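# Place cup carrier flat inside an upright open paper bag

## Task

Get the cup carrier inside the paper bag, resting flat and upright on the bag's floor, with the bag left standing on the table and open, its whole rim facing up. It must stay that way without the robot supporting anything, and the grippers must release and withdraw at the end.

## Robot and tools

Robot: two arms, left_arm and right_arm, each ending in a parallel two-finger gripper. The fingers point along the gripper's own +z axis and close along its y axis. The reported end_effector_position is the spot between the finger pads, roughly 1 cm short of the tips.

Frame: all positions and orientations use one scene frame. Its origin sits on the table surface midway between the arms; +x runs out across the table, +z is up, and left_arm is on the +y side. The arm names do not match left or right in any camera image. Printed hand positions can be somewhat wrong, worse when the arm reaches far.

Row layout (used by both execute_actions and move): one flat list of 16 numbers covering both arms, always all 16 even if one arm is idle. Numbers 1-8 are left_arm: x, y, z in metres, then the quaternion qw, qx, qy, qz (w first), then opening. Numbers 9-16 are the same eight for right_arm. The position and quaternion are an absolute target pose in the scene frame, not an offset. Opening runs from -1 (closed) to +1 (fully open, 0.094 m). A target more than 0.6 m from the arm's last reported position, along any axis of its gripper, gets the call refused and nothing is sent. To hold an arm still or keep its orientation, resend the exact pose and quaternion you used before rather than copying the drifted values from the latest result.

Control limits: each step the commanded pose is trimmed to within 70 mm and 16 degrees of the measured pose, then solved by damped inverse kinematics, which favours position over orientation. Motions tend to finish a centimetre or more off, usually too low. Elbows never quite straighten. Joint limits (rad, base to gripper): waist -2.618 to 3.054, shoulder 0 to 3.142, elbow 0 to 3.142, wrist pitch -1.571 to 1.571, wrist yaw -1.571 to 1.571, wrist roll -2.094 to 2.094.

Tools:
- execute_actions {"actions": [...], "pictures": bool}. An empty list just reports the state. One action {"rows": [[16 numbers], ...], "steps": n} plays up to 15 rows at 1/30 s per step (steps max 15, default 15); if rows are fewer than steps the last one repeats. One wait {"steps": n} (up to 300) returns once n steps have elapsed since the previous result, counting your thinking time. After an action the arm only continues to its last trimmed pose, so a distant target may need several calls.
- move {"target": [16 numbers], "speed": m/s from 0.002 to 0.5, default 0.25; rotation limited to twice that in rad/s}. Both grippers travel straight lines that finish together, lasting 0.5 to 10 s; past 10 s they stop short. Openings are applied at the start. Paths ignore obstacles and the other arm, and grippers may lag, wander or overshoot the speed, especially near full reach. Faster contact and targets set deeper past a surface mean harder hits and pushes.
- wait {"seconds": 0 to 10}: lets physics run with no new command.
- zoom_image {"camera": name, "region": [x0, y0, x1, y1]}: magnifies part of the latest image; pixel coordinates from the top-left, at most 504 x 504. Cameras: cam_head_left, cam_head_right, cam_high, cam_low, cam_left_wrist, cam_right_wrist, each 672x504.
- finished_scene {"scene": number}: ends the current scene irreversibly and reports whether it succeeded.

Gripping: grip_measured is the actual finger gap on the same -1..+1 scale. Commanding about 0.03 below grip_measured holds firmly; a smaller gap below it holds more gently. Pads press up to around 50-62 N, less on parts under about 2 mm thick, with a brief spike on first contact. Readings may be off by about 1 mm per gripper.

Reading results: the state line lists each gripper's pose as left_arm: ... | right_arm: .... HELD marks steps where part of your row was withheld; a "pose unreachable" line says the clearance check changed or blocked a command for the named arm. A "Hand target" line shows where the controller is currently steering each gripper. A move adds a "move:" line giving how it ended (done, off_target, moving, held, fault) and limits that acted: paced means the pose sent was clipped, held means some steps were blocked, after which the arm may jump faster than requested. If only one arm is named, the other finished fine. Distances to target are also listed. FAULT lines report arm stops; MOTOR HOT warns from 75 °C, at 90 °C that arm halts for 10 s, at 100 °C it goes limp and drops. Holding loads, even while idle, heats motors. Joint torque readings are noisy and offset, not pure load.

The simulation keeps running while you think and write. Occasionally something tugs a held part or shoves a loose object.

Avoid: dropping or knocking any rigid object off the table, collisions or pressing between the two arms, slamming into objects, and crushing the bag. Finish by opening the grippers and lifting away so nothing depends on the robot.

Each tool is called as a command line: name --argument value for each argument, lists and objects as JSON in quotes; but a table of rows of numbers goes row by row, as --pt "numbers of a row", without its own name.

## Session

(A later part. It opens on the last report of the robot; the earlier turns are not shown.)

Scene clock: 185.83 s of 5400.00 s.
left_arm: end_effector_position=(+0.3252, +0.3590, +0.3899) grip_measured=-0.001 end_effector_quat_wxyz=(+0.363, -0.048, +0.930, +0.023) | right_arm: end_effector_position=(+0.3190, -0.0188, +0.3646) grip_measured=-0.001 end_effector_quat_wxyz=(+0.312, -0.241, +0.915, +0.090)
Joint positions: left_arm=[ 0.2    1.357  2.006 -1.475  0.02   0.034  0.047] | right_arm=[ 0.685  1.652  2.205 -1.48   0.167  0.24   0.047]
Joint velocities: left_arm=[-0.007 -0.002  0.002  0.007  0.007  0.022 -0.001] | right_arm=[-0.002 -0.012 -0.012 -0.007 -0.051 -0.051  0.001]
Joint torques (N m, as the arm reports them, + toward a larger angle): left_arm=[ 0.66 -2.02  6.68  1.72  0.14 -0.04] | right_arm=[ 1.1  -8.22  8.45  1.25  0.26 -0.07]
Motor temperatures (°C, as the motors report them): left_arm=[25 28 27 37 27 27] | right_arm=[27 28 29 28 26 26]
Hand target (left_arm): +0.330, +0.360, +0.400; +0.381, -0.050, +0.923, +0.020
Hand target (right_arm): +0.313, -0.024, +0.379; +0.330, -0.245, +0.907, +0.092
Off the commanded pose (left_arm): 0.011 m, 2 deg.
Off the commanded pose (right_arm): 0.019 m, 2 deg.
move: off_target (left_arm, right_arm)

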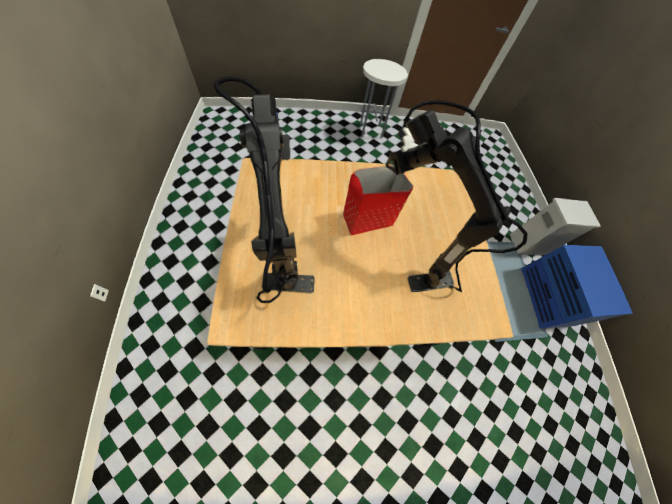

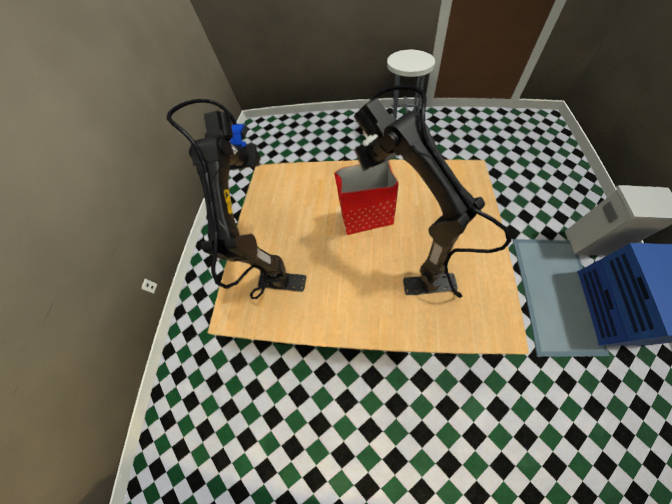

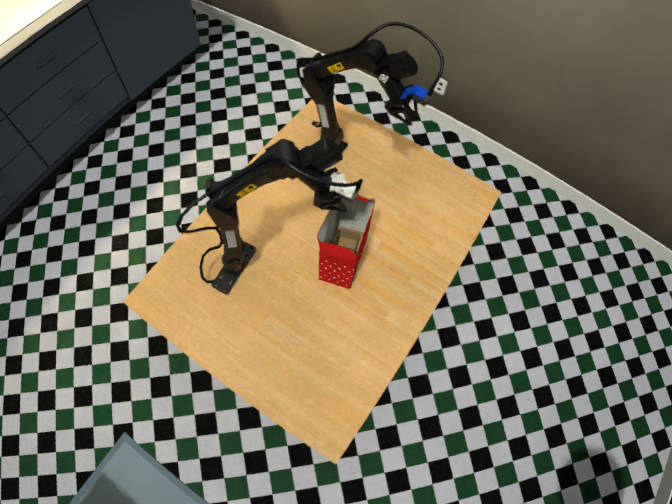

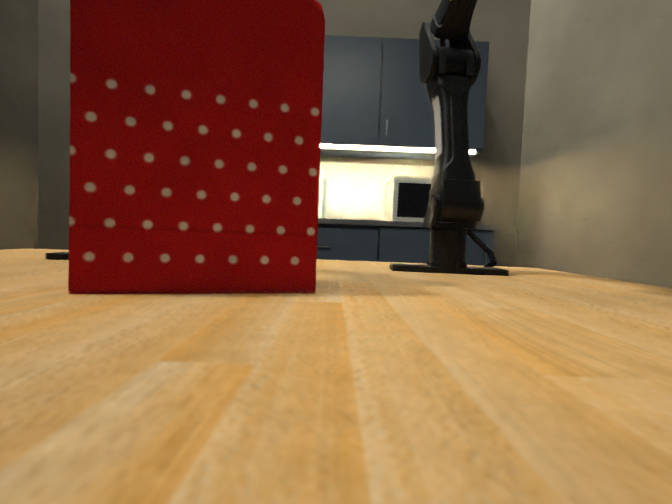

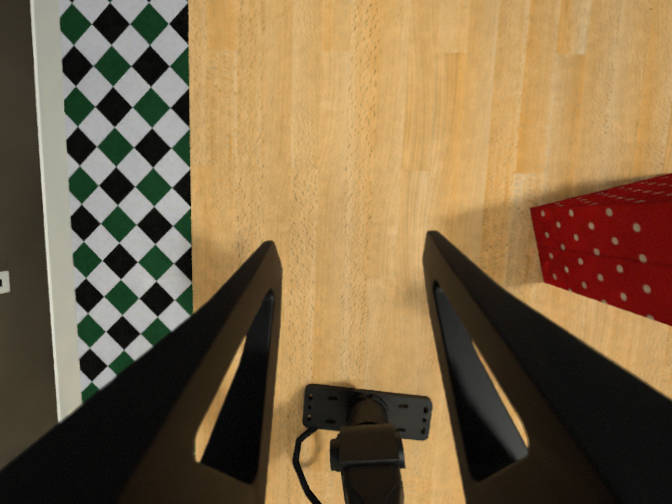

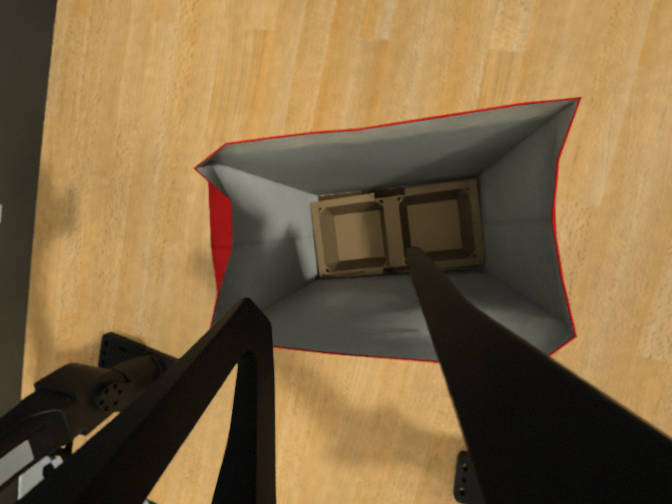

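One end of the rim is folded inward; I'll push it up with the closed fingers.

move --target '[0.33,0.4,0.4,0.38,-0.05,0.92,0.02,0,0.328,0.03,0.245,0.26,-0.477,0.826,0.15,-1]' --speed 0.15

move --target '[0.33,0.4,0.4,0.38,-0.05,0.92,0.02,0,0.312,0.085,0.25,0.26,-0.477,0.826,0.15,-1]' --speed 0.06

move --target '[0.33,0.4,0.4,0.38,-0.05,0.92,0.02,0,0.3,0.125,0.33,0.3,-0.47,0.814,0.17,-1]' --speed 0.05

Scene clock: 193.10 s of 5400.00 s.
left_arm: end_effector_position=(+0.3268, +0.3991, +0.3914) grip_measured=-0.001 end_effector_quat_wxyz=(+0.367, -0.053, +0.928, +0.023) | right_arm: end_effector_position=(+0.3219, +0.0283, +0.2450) grip_measured=-0.982 end_effector_quat_wxyz=(+0.253, -0.477, +0.829, +0.146)
Joint positions: left_arm=[ 0.418  1.395  2.037 -1.475  0.166  0.185  0.047] | right_arm=[ 0.611  1.591  1.63  -1.037 -0.17  -0.257  0.001]
Joint velocities: left_arm=[-0.007 -0.002 -0.012 -0.081 -0.022 -0.125  0.001] | right_arm=[-0.002 -0.012 -0.022  0.022  0.022 -0.022  0.001]
Joint torques (N m, as the arm reports them, + toward a larger angle): left_arm=[ 0.62 -2.37  6.83  1.57  0.28  0.08] | right_arm=[-1.12 -7.51  6.54  1.48 -0.19 -0.07]
Motor temperatures (°C, as the motors report them): left_arm=[25 28 27 37 27 27] | right_arm=[27 28 29 29 26 26]
Hand target (left_arm): +0.329, +0.400, +0.400; +0.381, -0.050, +0.923, +0.022
Hand target (right_arm): +0.326, +0.028, +0.245; +0.259, -0.477, +0.826, +0.150
Off the commanded pose (left_arm): 0.009 m, 2 deg.
Off the commanded pose (right_arm): 0.006 m, 1 deg.
After step 90, 1.97 s passed at rest.
move: done

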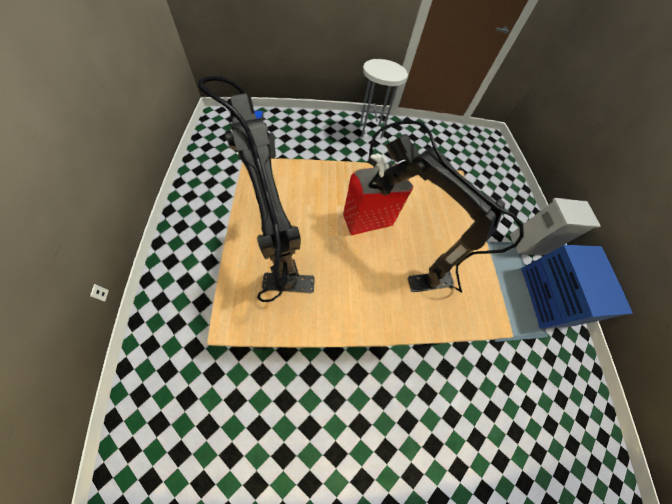

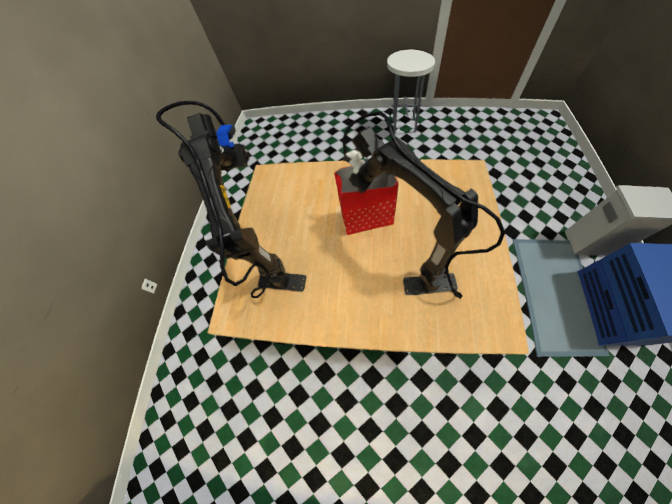

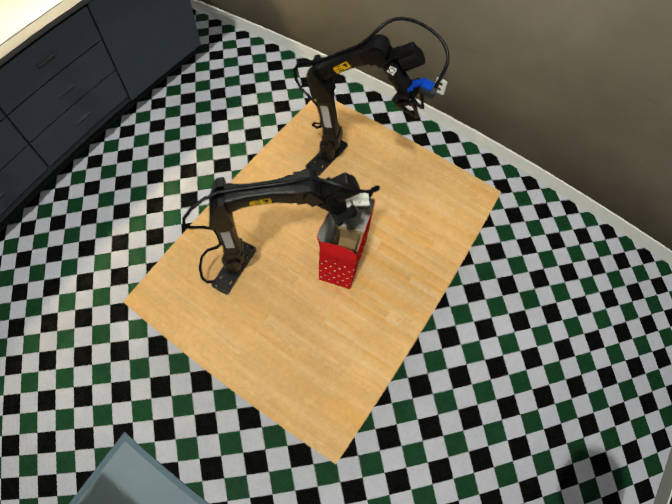

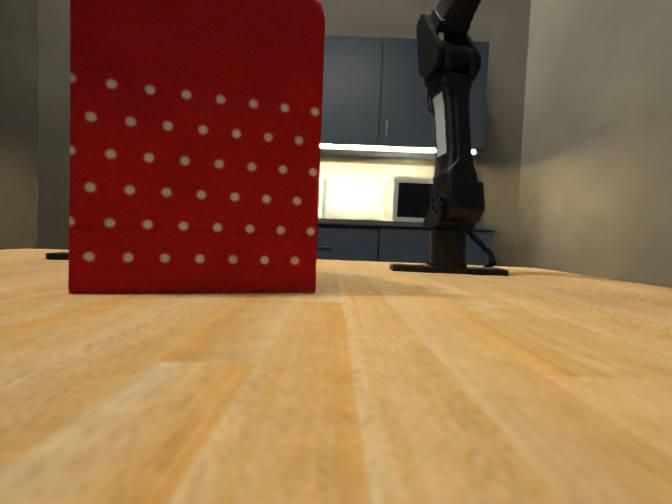

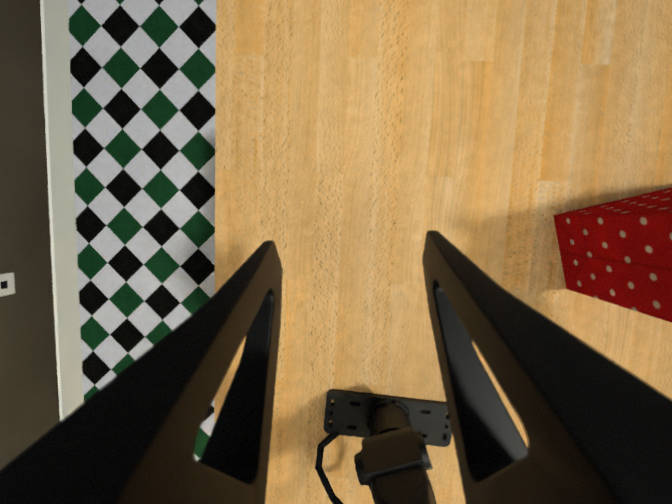

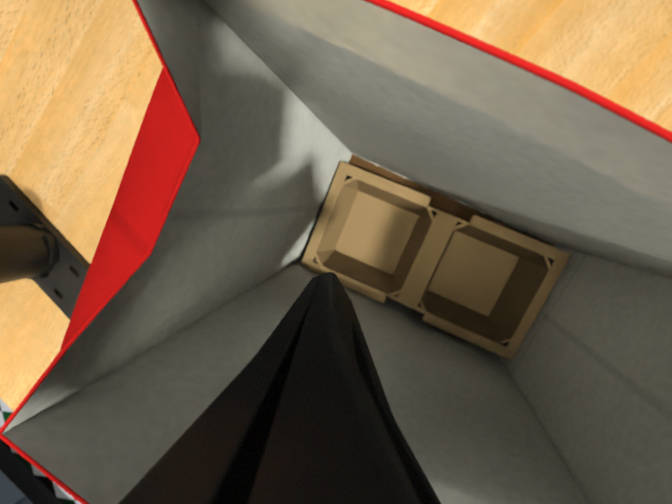

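Scene clock: 194.37 s of 5400.00 s.
left_arm: end_effector_position=(+0.3270, +0.3984, +0.3915) grip_measured=-0.001 end_effector_quat_wxyz=(+0.368, -0.052, +0.928, +0.021) | right_arm: end_effector_position=(+0.3085, +0.0771, +0.2414) grip_measured=-0.982 end_effector_quat_wxyz=(+0.245, -0.479, +0.830, +0.146)
Joint positions: left_arm=[ 0.418  1.395  2.037 -1.475  0.171  0.185  0.047] | right_arm=[ 0.744  1.7    1.738 -1.038 -0.104 -0.146  0.001]
Joint velocities: left_arm=[ 0.007 -0.002 -0.022 -0.022 -0.037  0.037 -0.   ] | right_arm=[-0.002 -0.022  0.012 -0.081  0.007 -0.11   0.   ]
Joint torques (N m, as the arm reports them, + toward a larger angle): left_arm=[ 0.68 -2.32  6.75  1.59  0.27  0.06] | right_arm=[ 0.88 -7.43 10.46  1.37  0.02  0.05]
Motor temperatures (°C, as the motors report them): left_arm=[25 28 27 37 27 27] | right_arm=[27 27 29 29 26 26]
Hand target (left_arm): +0.330, +0.400, +0.400; +0.381, -0.050, +0.923, +0.020
Hand target (right_arm): +0.311, +0.084, +0.250; +0.259, -0.478, +0.826, +0.149
Off the commanded pose (left_arm): 0.009 m, 2 deg.
Off the commanded pose (right_arm): 0.012 m, 2 deg.
move: off_target (right_arm)

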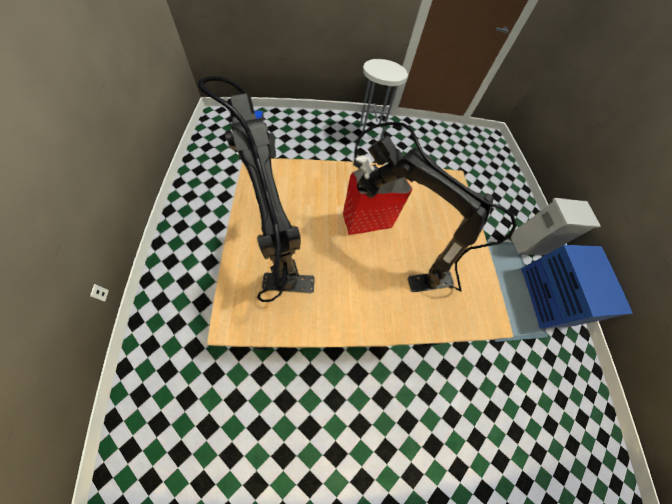

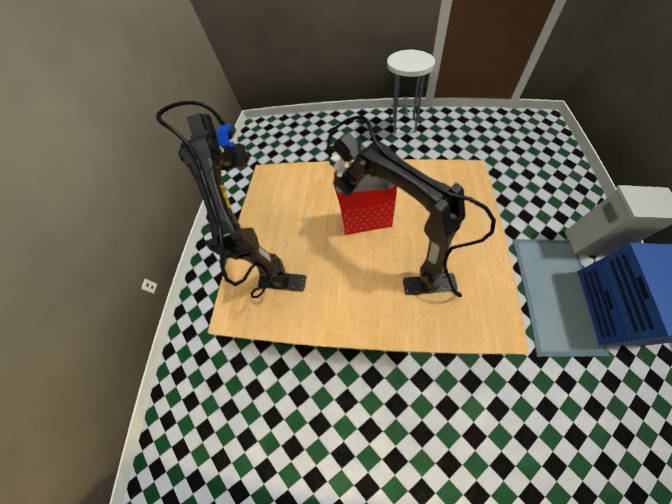

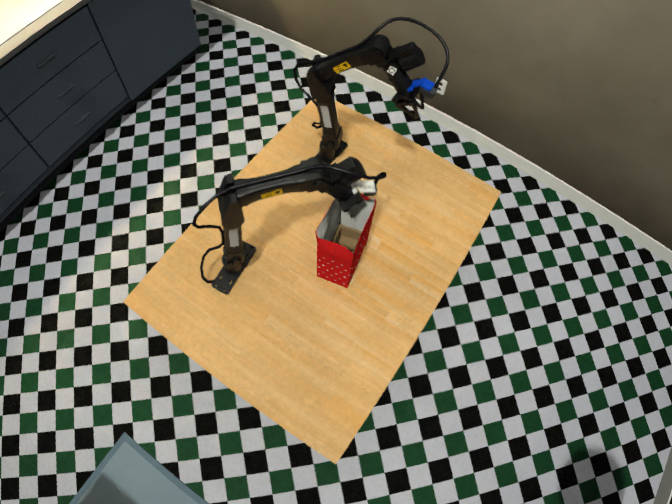

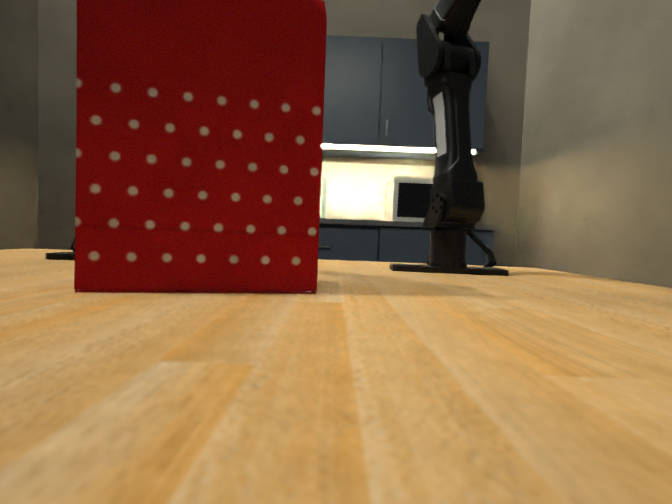

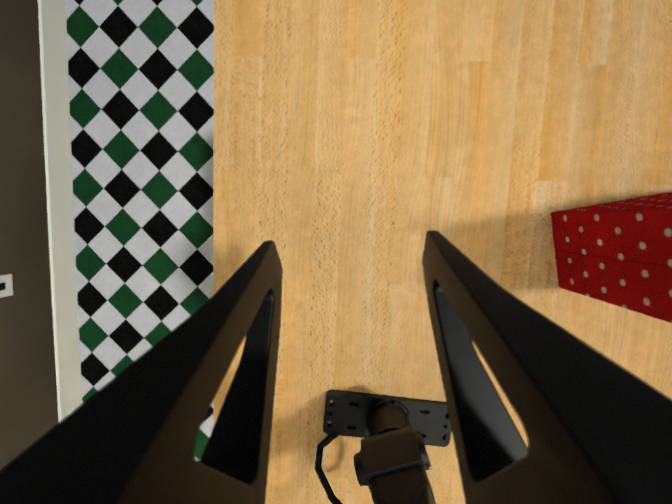

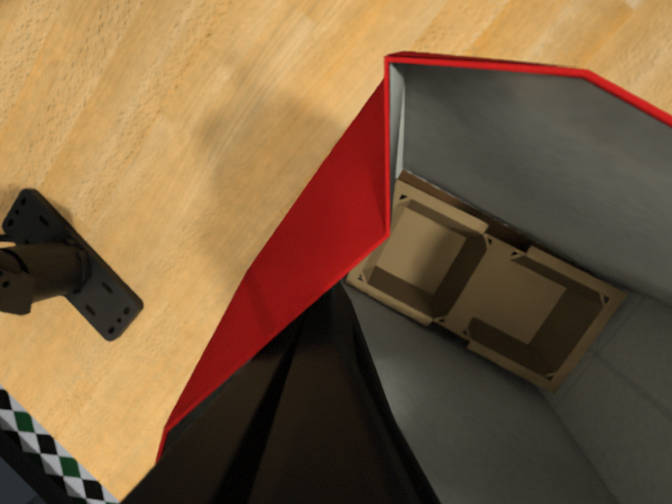

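Scene clock: 196.67 s of 5400.00 s.
left_arm: end_effector_position=(+0.3270, +0.3984, +0.3915) grip_measured=-0.001 end_effector_quat_wxyz=(+0.368, -0.052, +0.928, +0.021) | right_arm: end_effector_position=(+0.3031, +0.1242, +0.3285) grip_measured=-0.982 end_effector_quat_wxyz=(+0.300, -0.470, +0.812, +0.172)
Joint positions: left_arm=[ 0.418  1.395  2.037 -1.475  0.171  0.185  0.047] | right_arm=[ 0.838  1.879  2.263 -1.249 -0.053 -0.066  0.001]
Joint velocities: left_arm=[-0.002 -0.002 -0.012 -0.051  0.022  0.051  0.   ] | right_arm=[-0.007  0.017  0.012 -0.066 -0.051 -0.022 -0.001]
Joint torques (N m, as the arm reports them, + toward a larger angle): left_arm=[ 0.82 -2.27  6.75  1.57  0.23  0.06] | right_arm=[ 0.97 -8.28  9.32  1.36  0.09  0.05]
Motor temperatures (°C, as the motors report them): left_arm=[25 28 27 37 27 27] | right_arm=[27 27 29 29 26 26]
Hand target (left_arm): +0.330, +0.400, +0.400; +0.381, -0.050, +0.923, +0.021
Hand target (right_arm): +0.301, +0.126, +0.330; +0.300, -0.471, +0.812, +0.169
Off the commanded pose (left_arm): 0.009 m, 2 deg.
Off the commanded pose (right_arm): 0.004 m, 0 deg.
move: done

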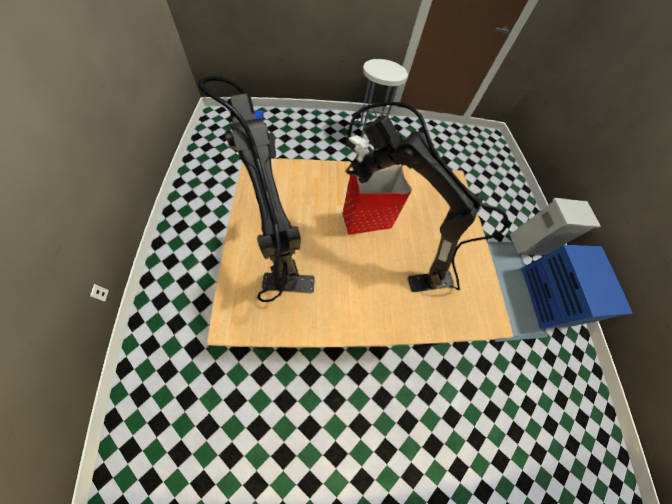

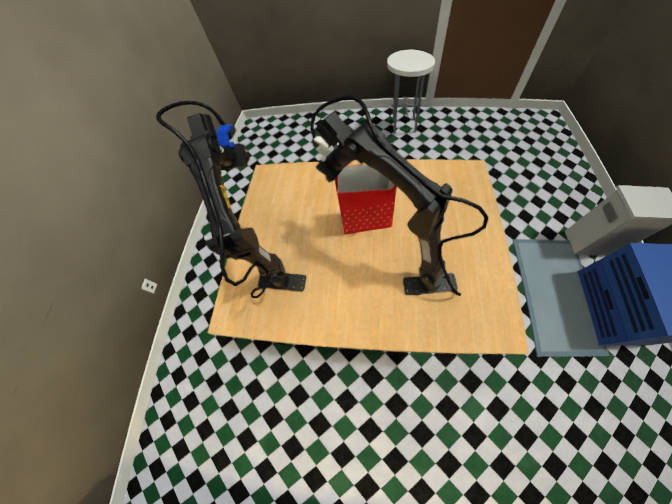

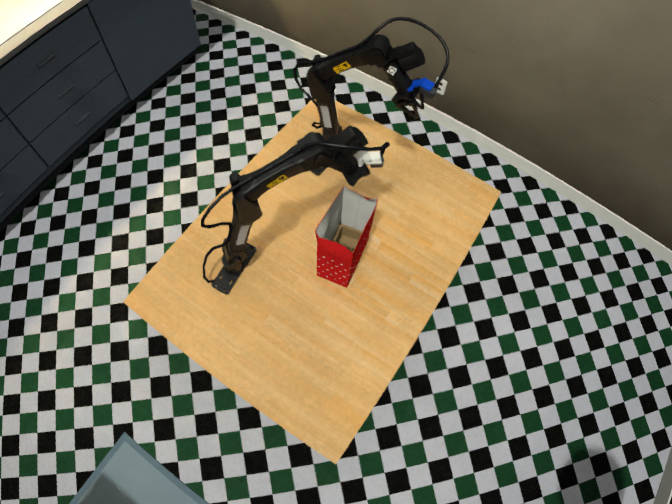

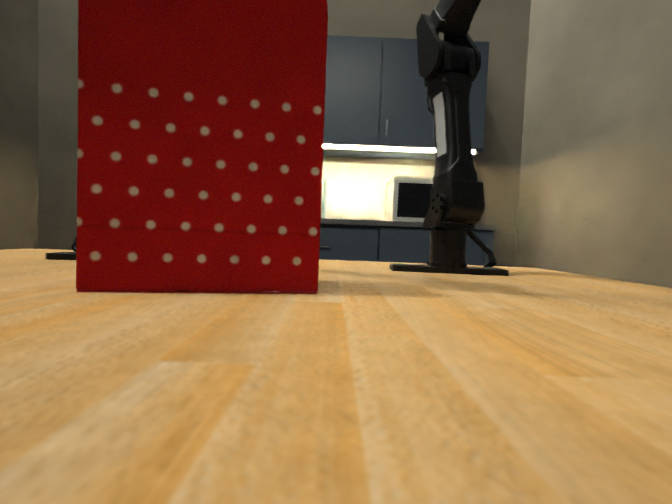

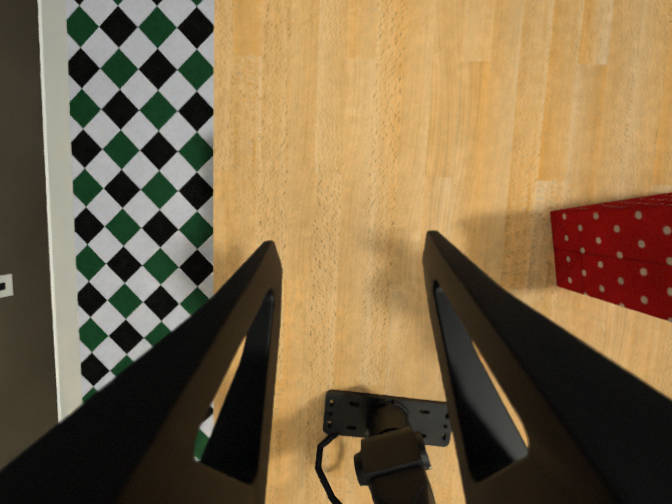

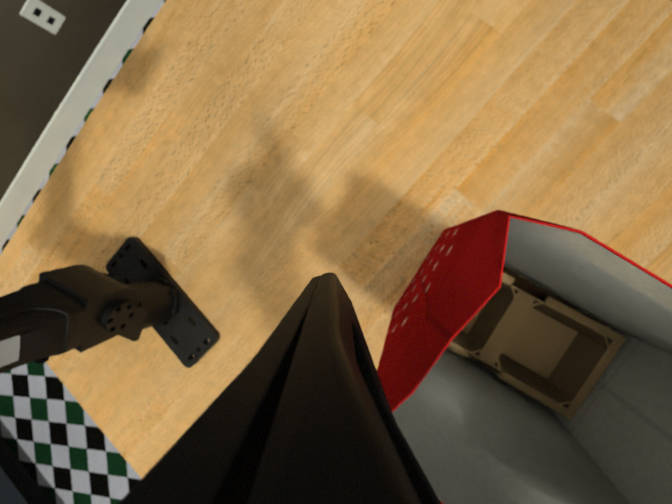

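move --target '[0.33,0.4,0.4,0.38,-0.05,0.92,0.02,0,0.34,-0.36,0.42,0.4,0.15,0.9,-0.07,0]'

zoom_image --camera "cam_high" --region '[270,150,410,300]'

Scene clock: 201.93 s of 5400.00 s.
left_arm: end_effector_position=(+0.3270, +0.3983, +0.3915) grip_measured=-0.001 end_effector_quat_wxyz=(+0.368, -0.052, +0.928, +0.020) | right_arm: end_effector_position=(+0.3482, -0.3590, +0.4176) grip_measured=-0.001 end_effector_quat_wxyz=(+0.403, +0.155, +0.900, -0.057)
Joint positions: left_arm=[ 0.418  1.395  2.037 -1.475  0.171  0.185  0.047] | right_arm=[-0.43   1.431  2.132 -1.433  0.005  0.036  0.047]
Joint velocities: left_arm=[-0.002 -0.007  0.022 -0.022 -0.007  0.022 -0.001] | right_arm=[-0.002  0.002 -0.017  0.022  0.022 -0.022  0.001]
Joint torques (N m, as the arm reports them, + toward a larger angle): left_arm=[ 0.73 -2.23  6.72  1.59  0.23  0.08] | right_arm=[-1.01 -2.69  7.91  1.5  -0.07 -0.05]
Motor temperatures (°C, as the motors report them): left_arm=[25 28 27 37 27 27] | right_arm=[27 27 29 30 26 26]
Hand target (left_arm): +0.330, +0.400, +0.400; +0.381, -0.050, +0.923, +0.020
Hand target (right_arm): +0.347, -0.361, +0.421; +0.405, +0.155, +0.899, -0.057
Off the commanded pose (left_arm): 0.009 m, 2 deg.
Off the commanded pose (right_arm): 0.009 m, 2 deg.
move: done

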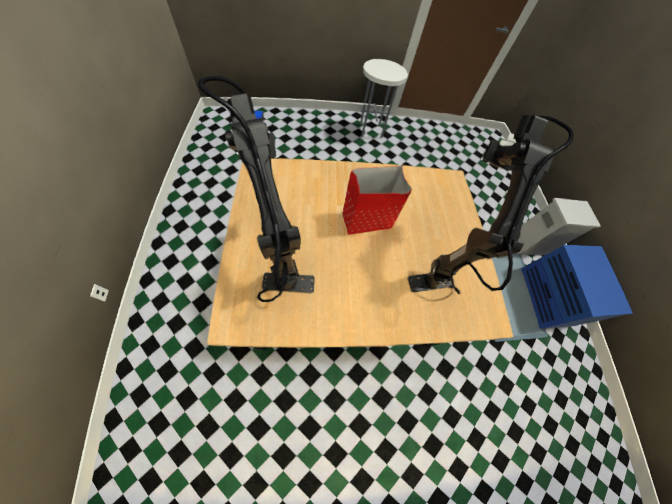

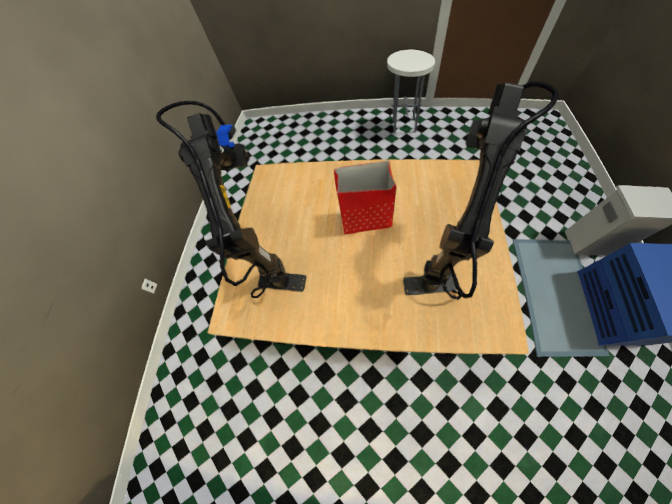

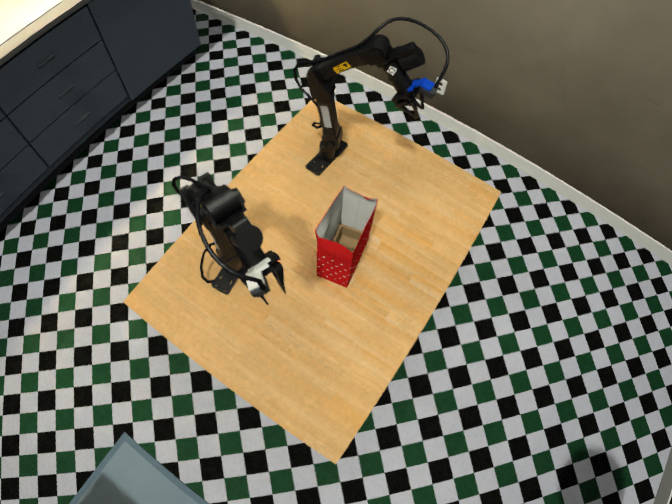

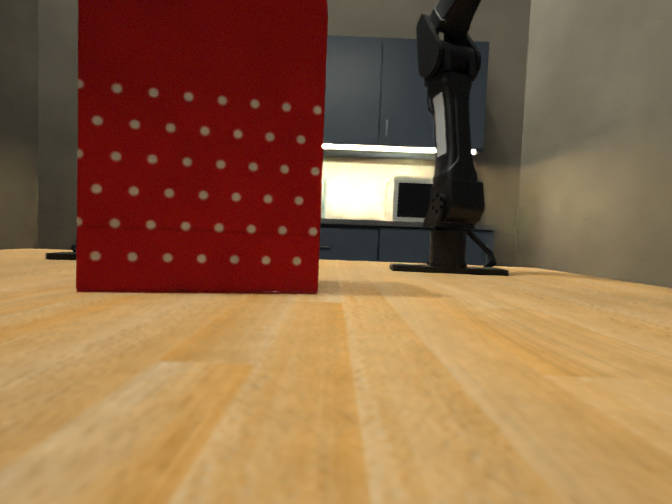

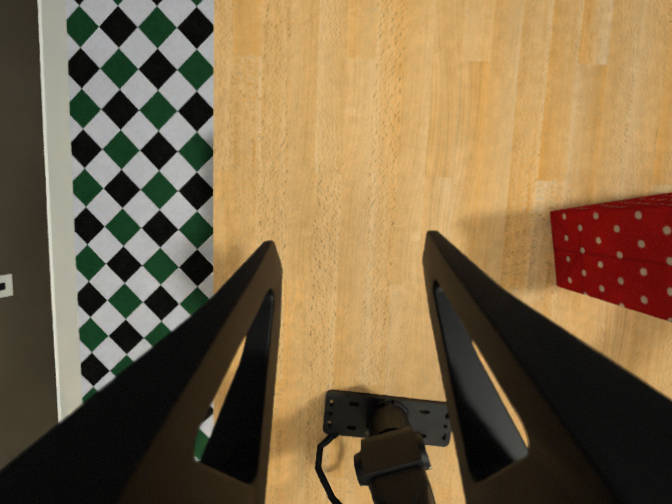

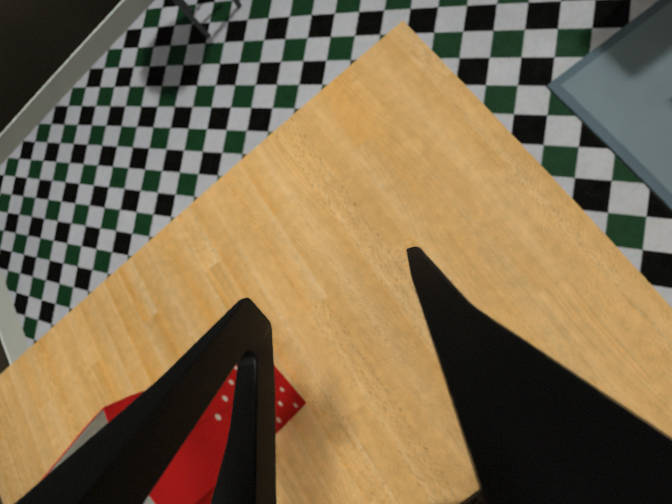

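Region (270, 150, 410, 300) of cam_high's 672x504 image, scaled by 3.360, with more detail than that image has; it fills the left 470 columns of this view, and the rest is white.

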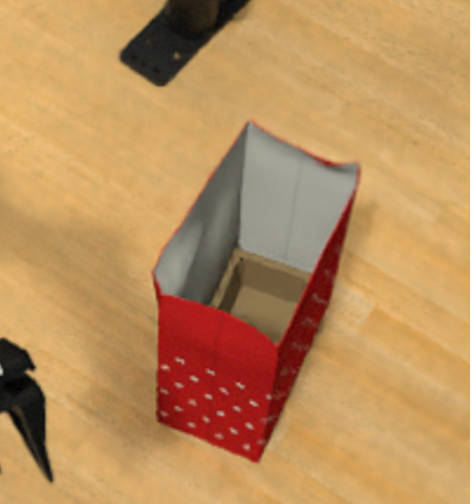

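finished_scene --scene 2

The scene is finished: the task was done.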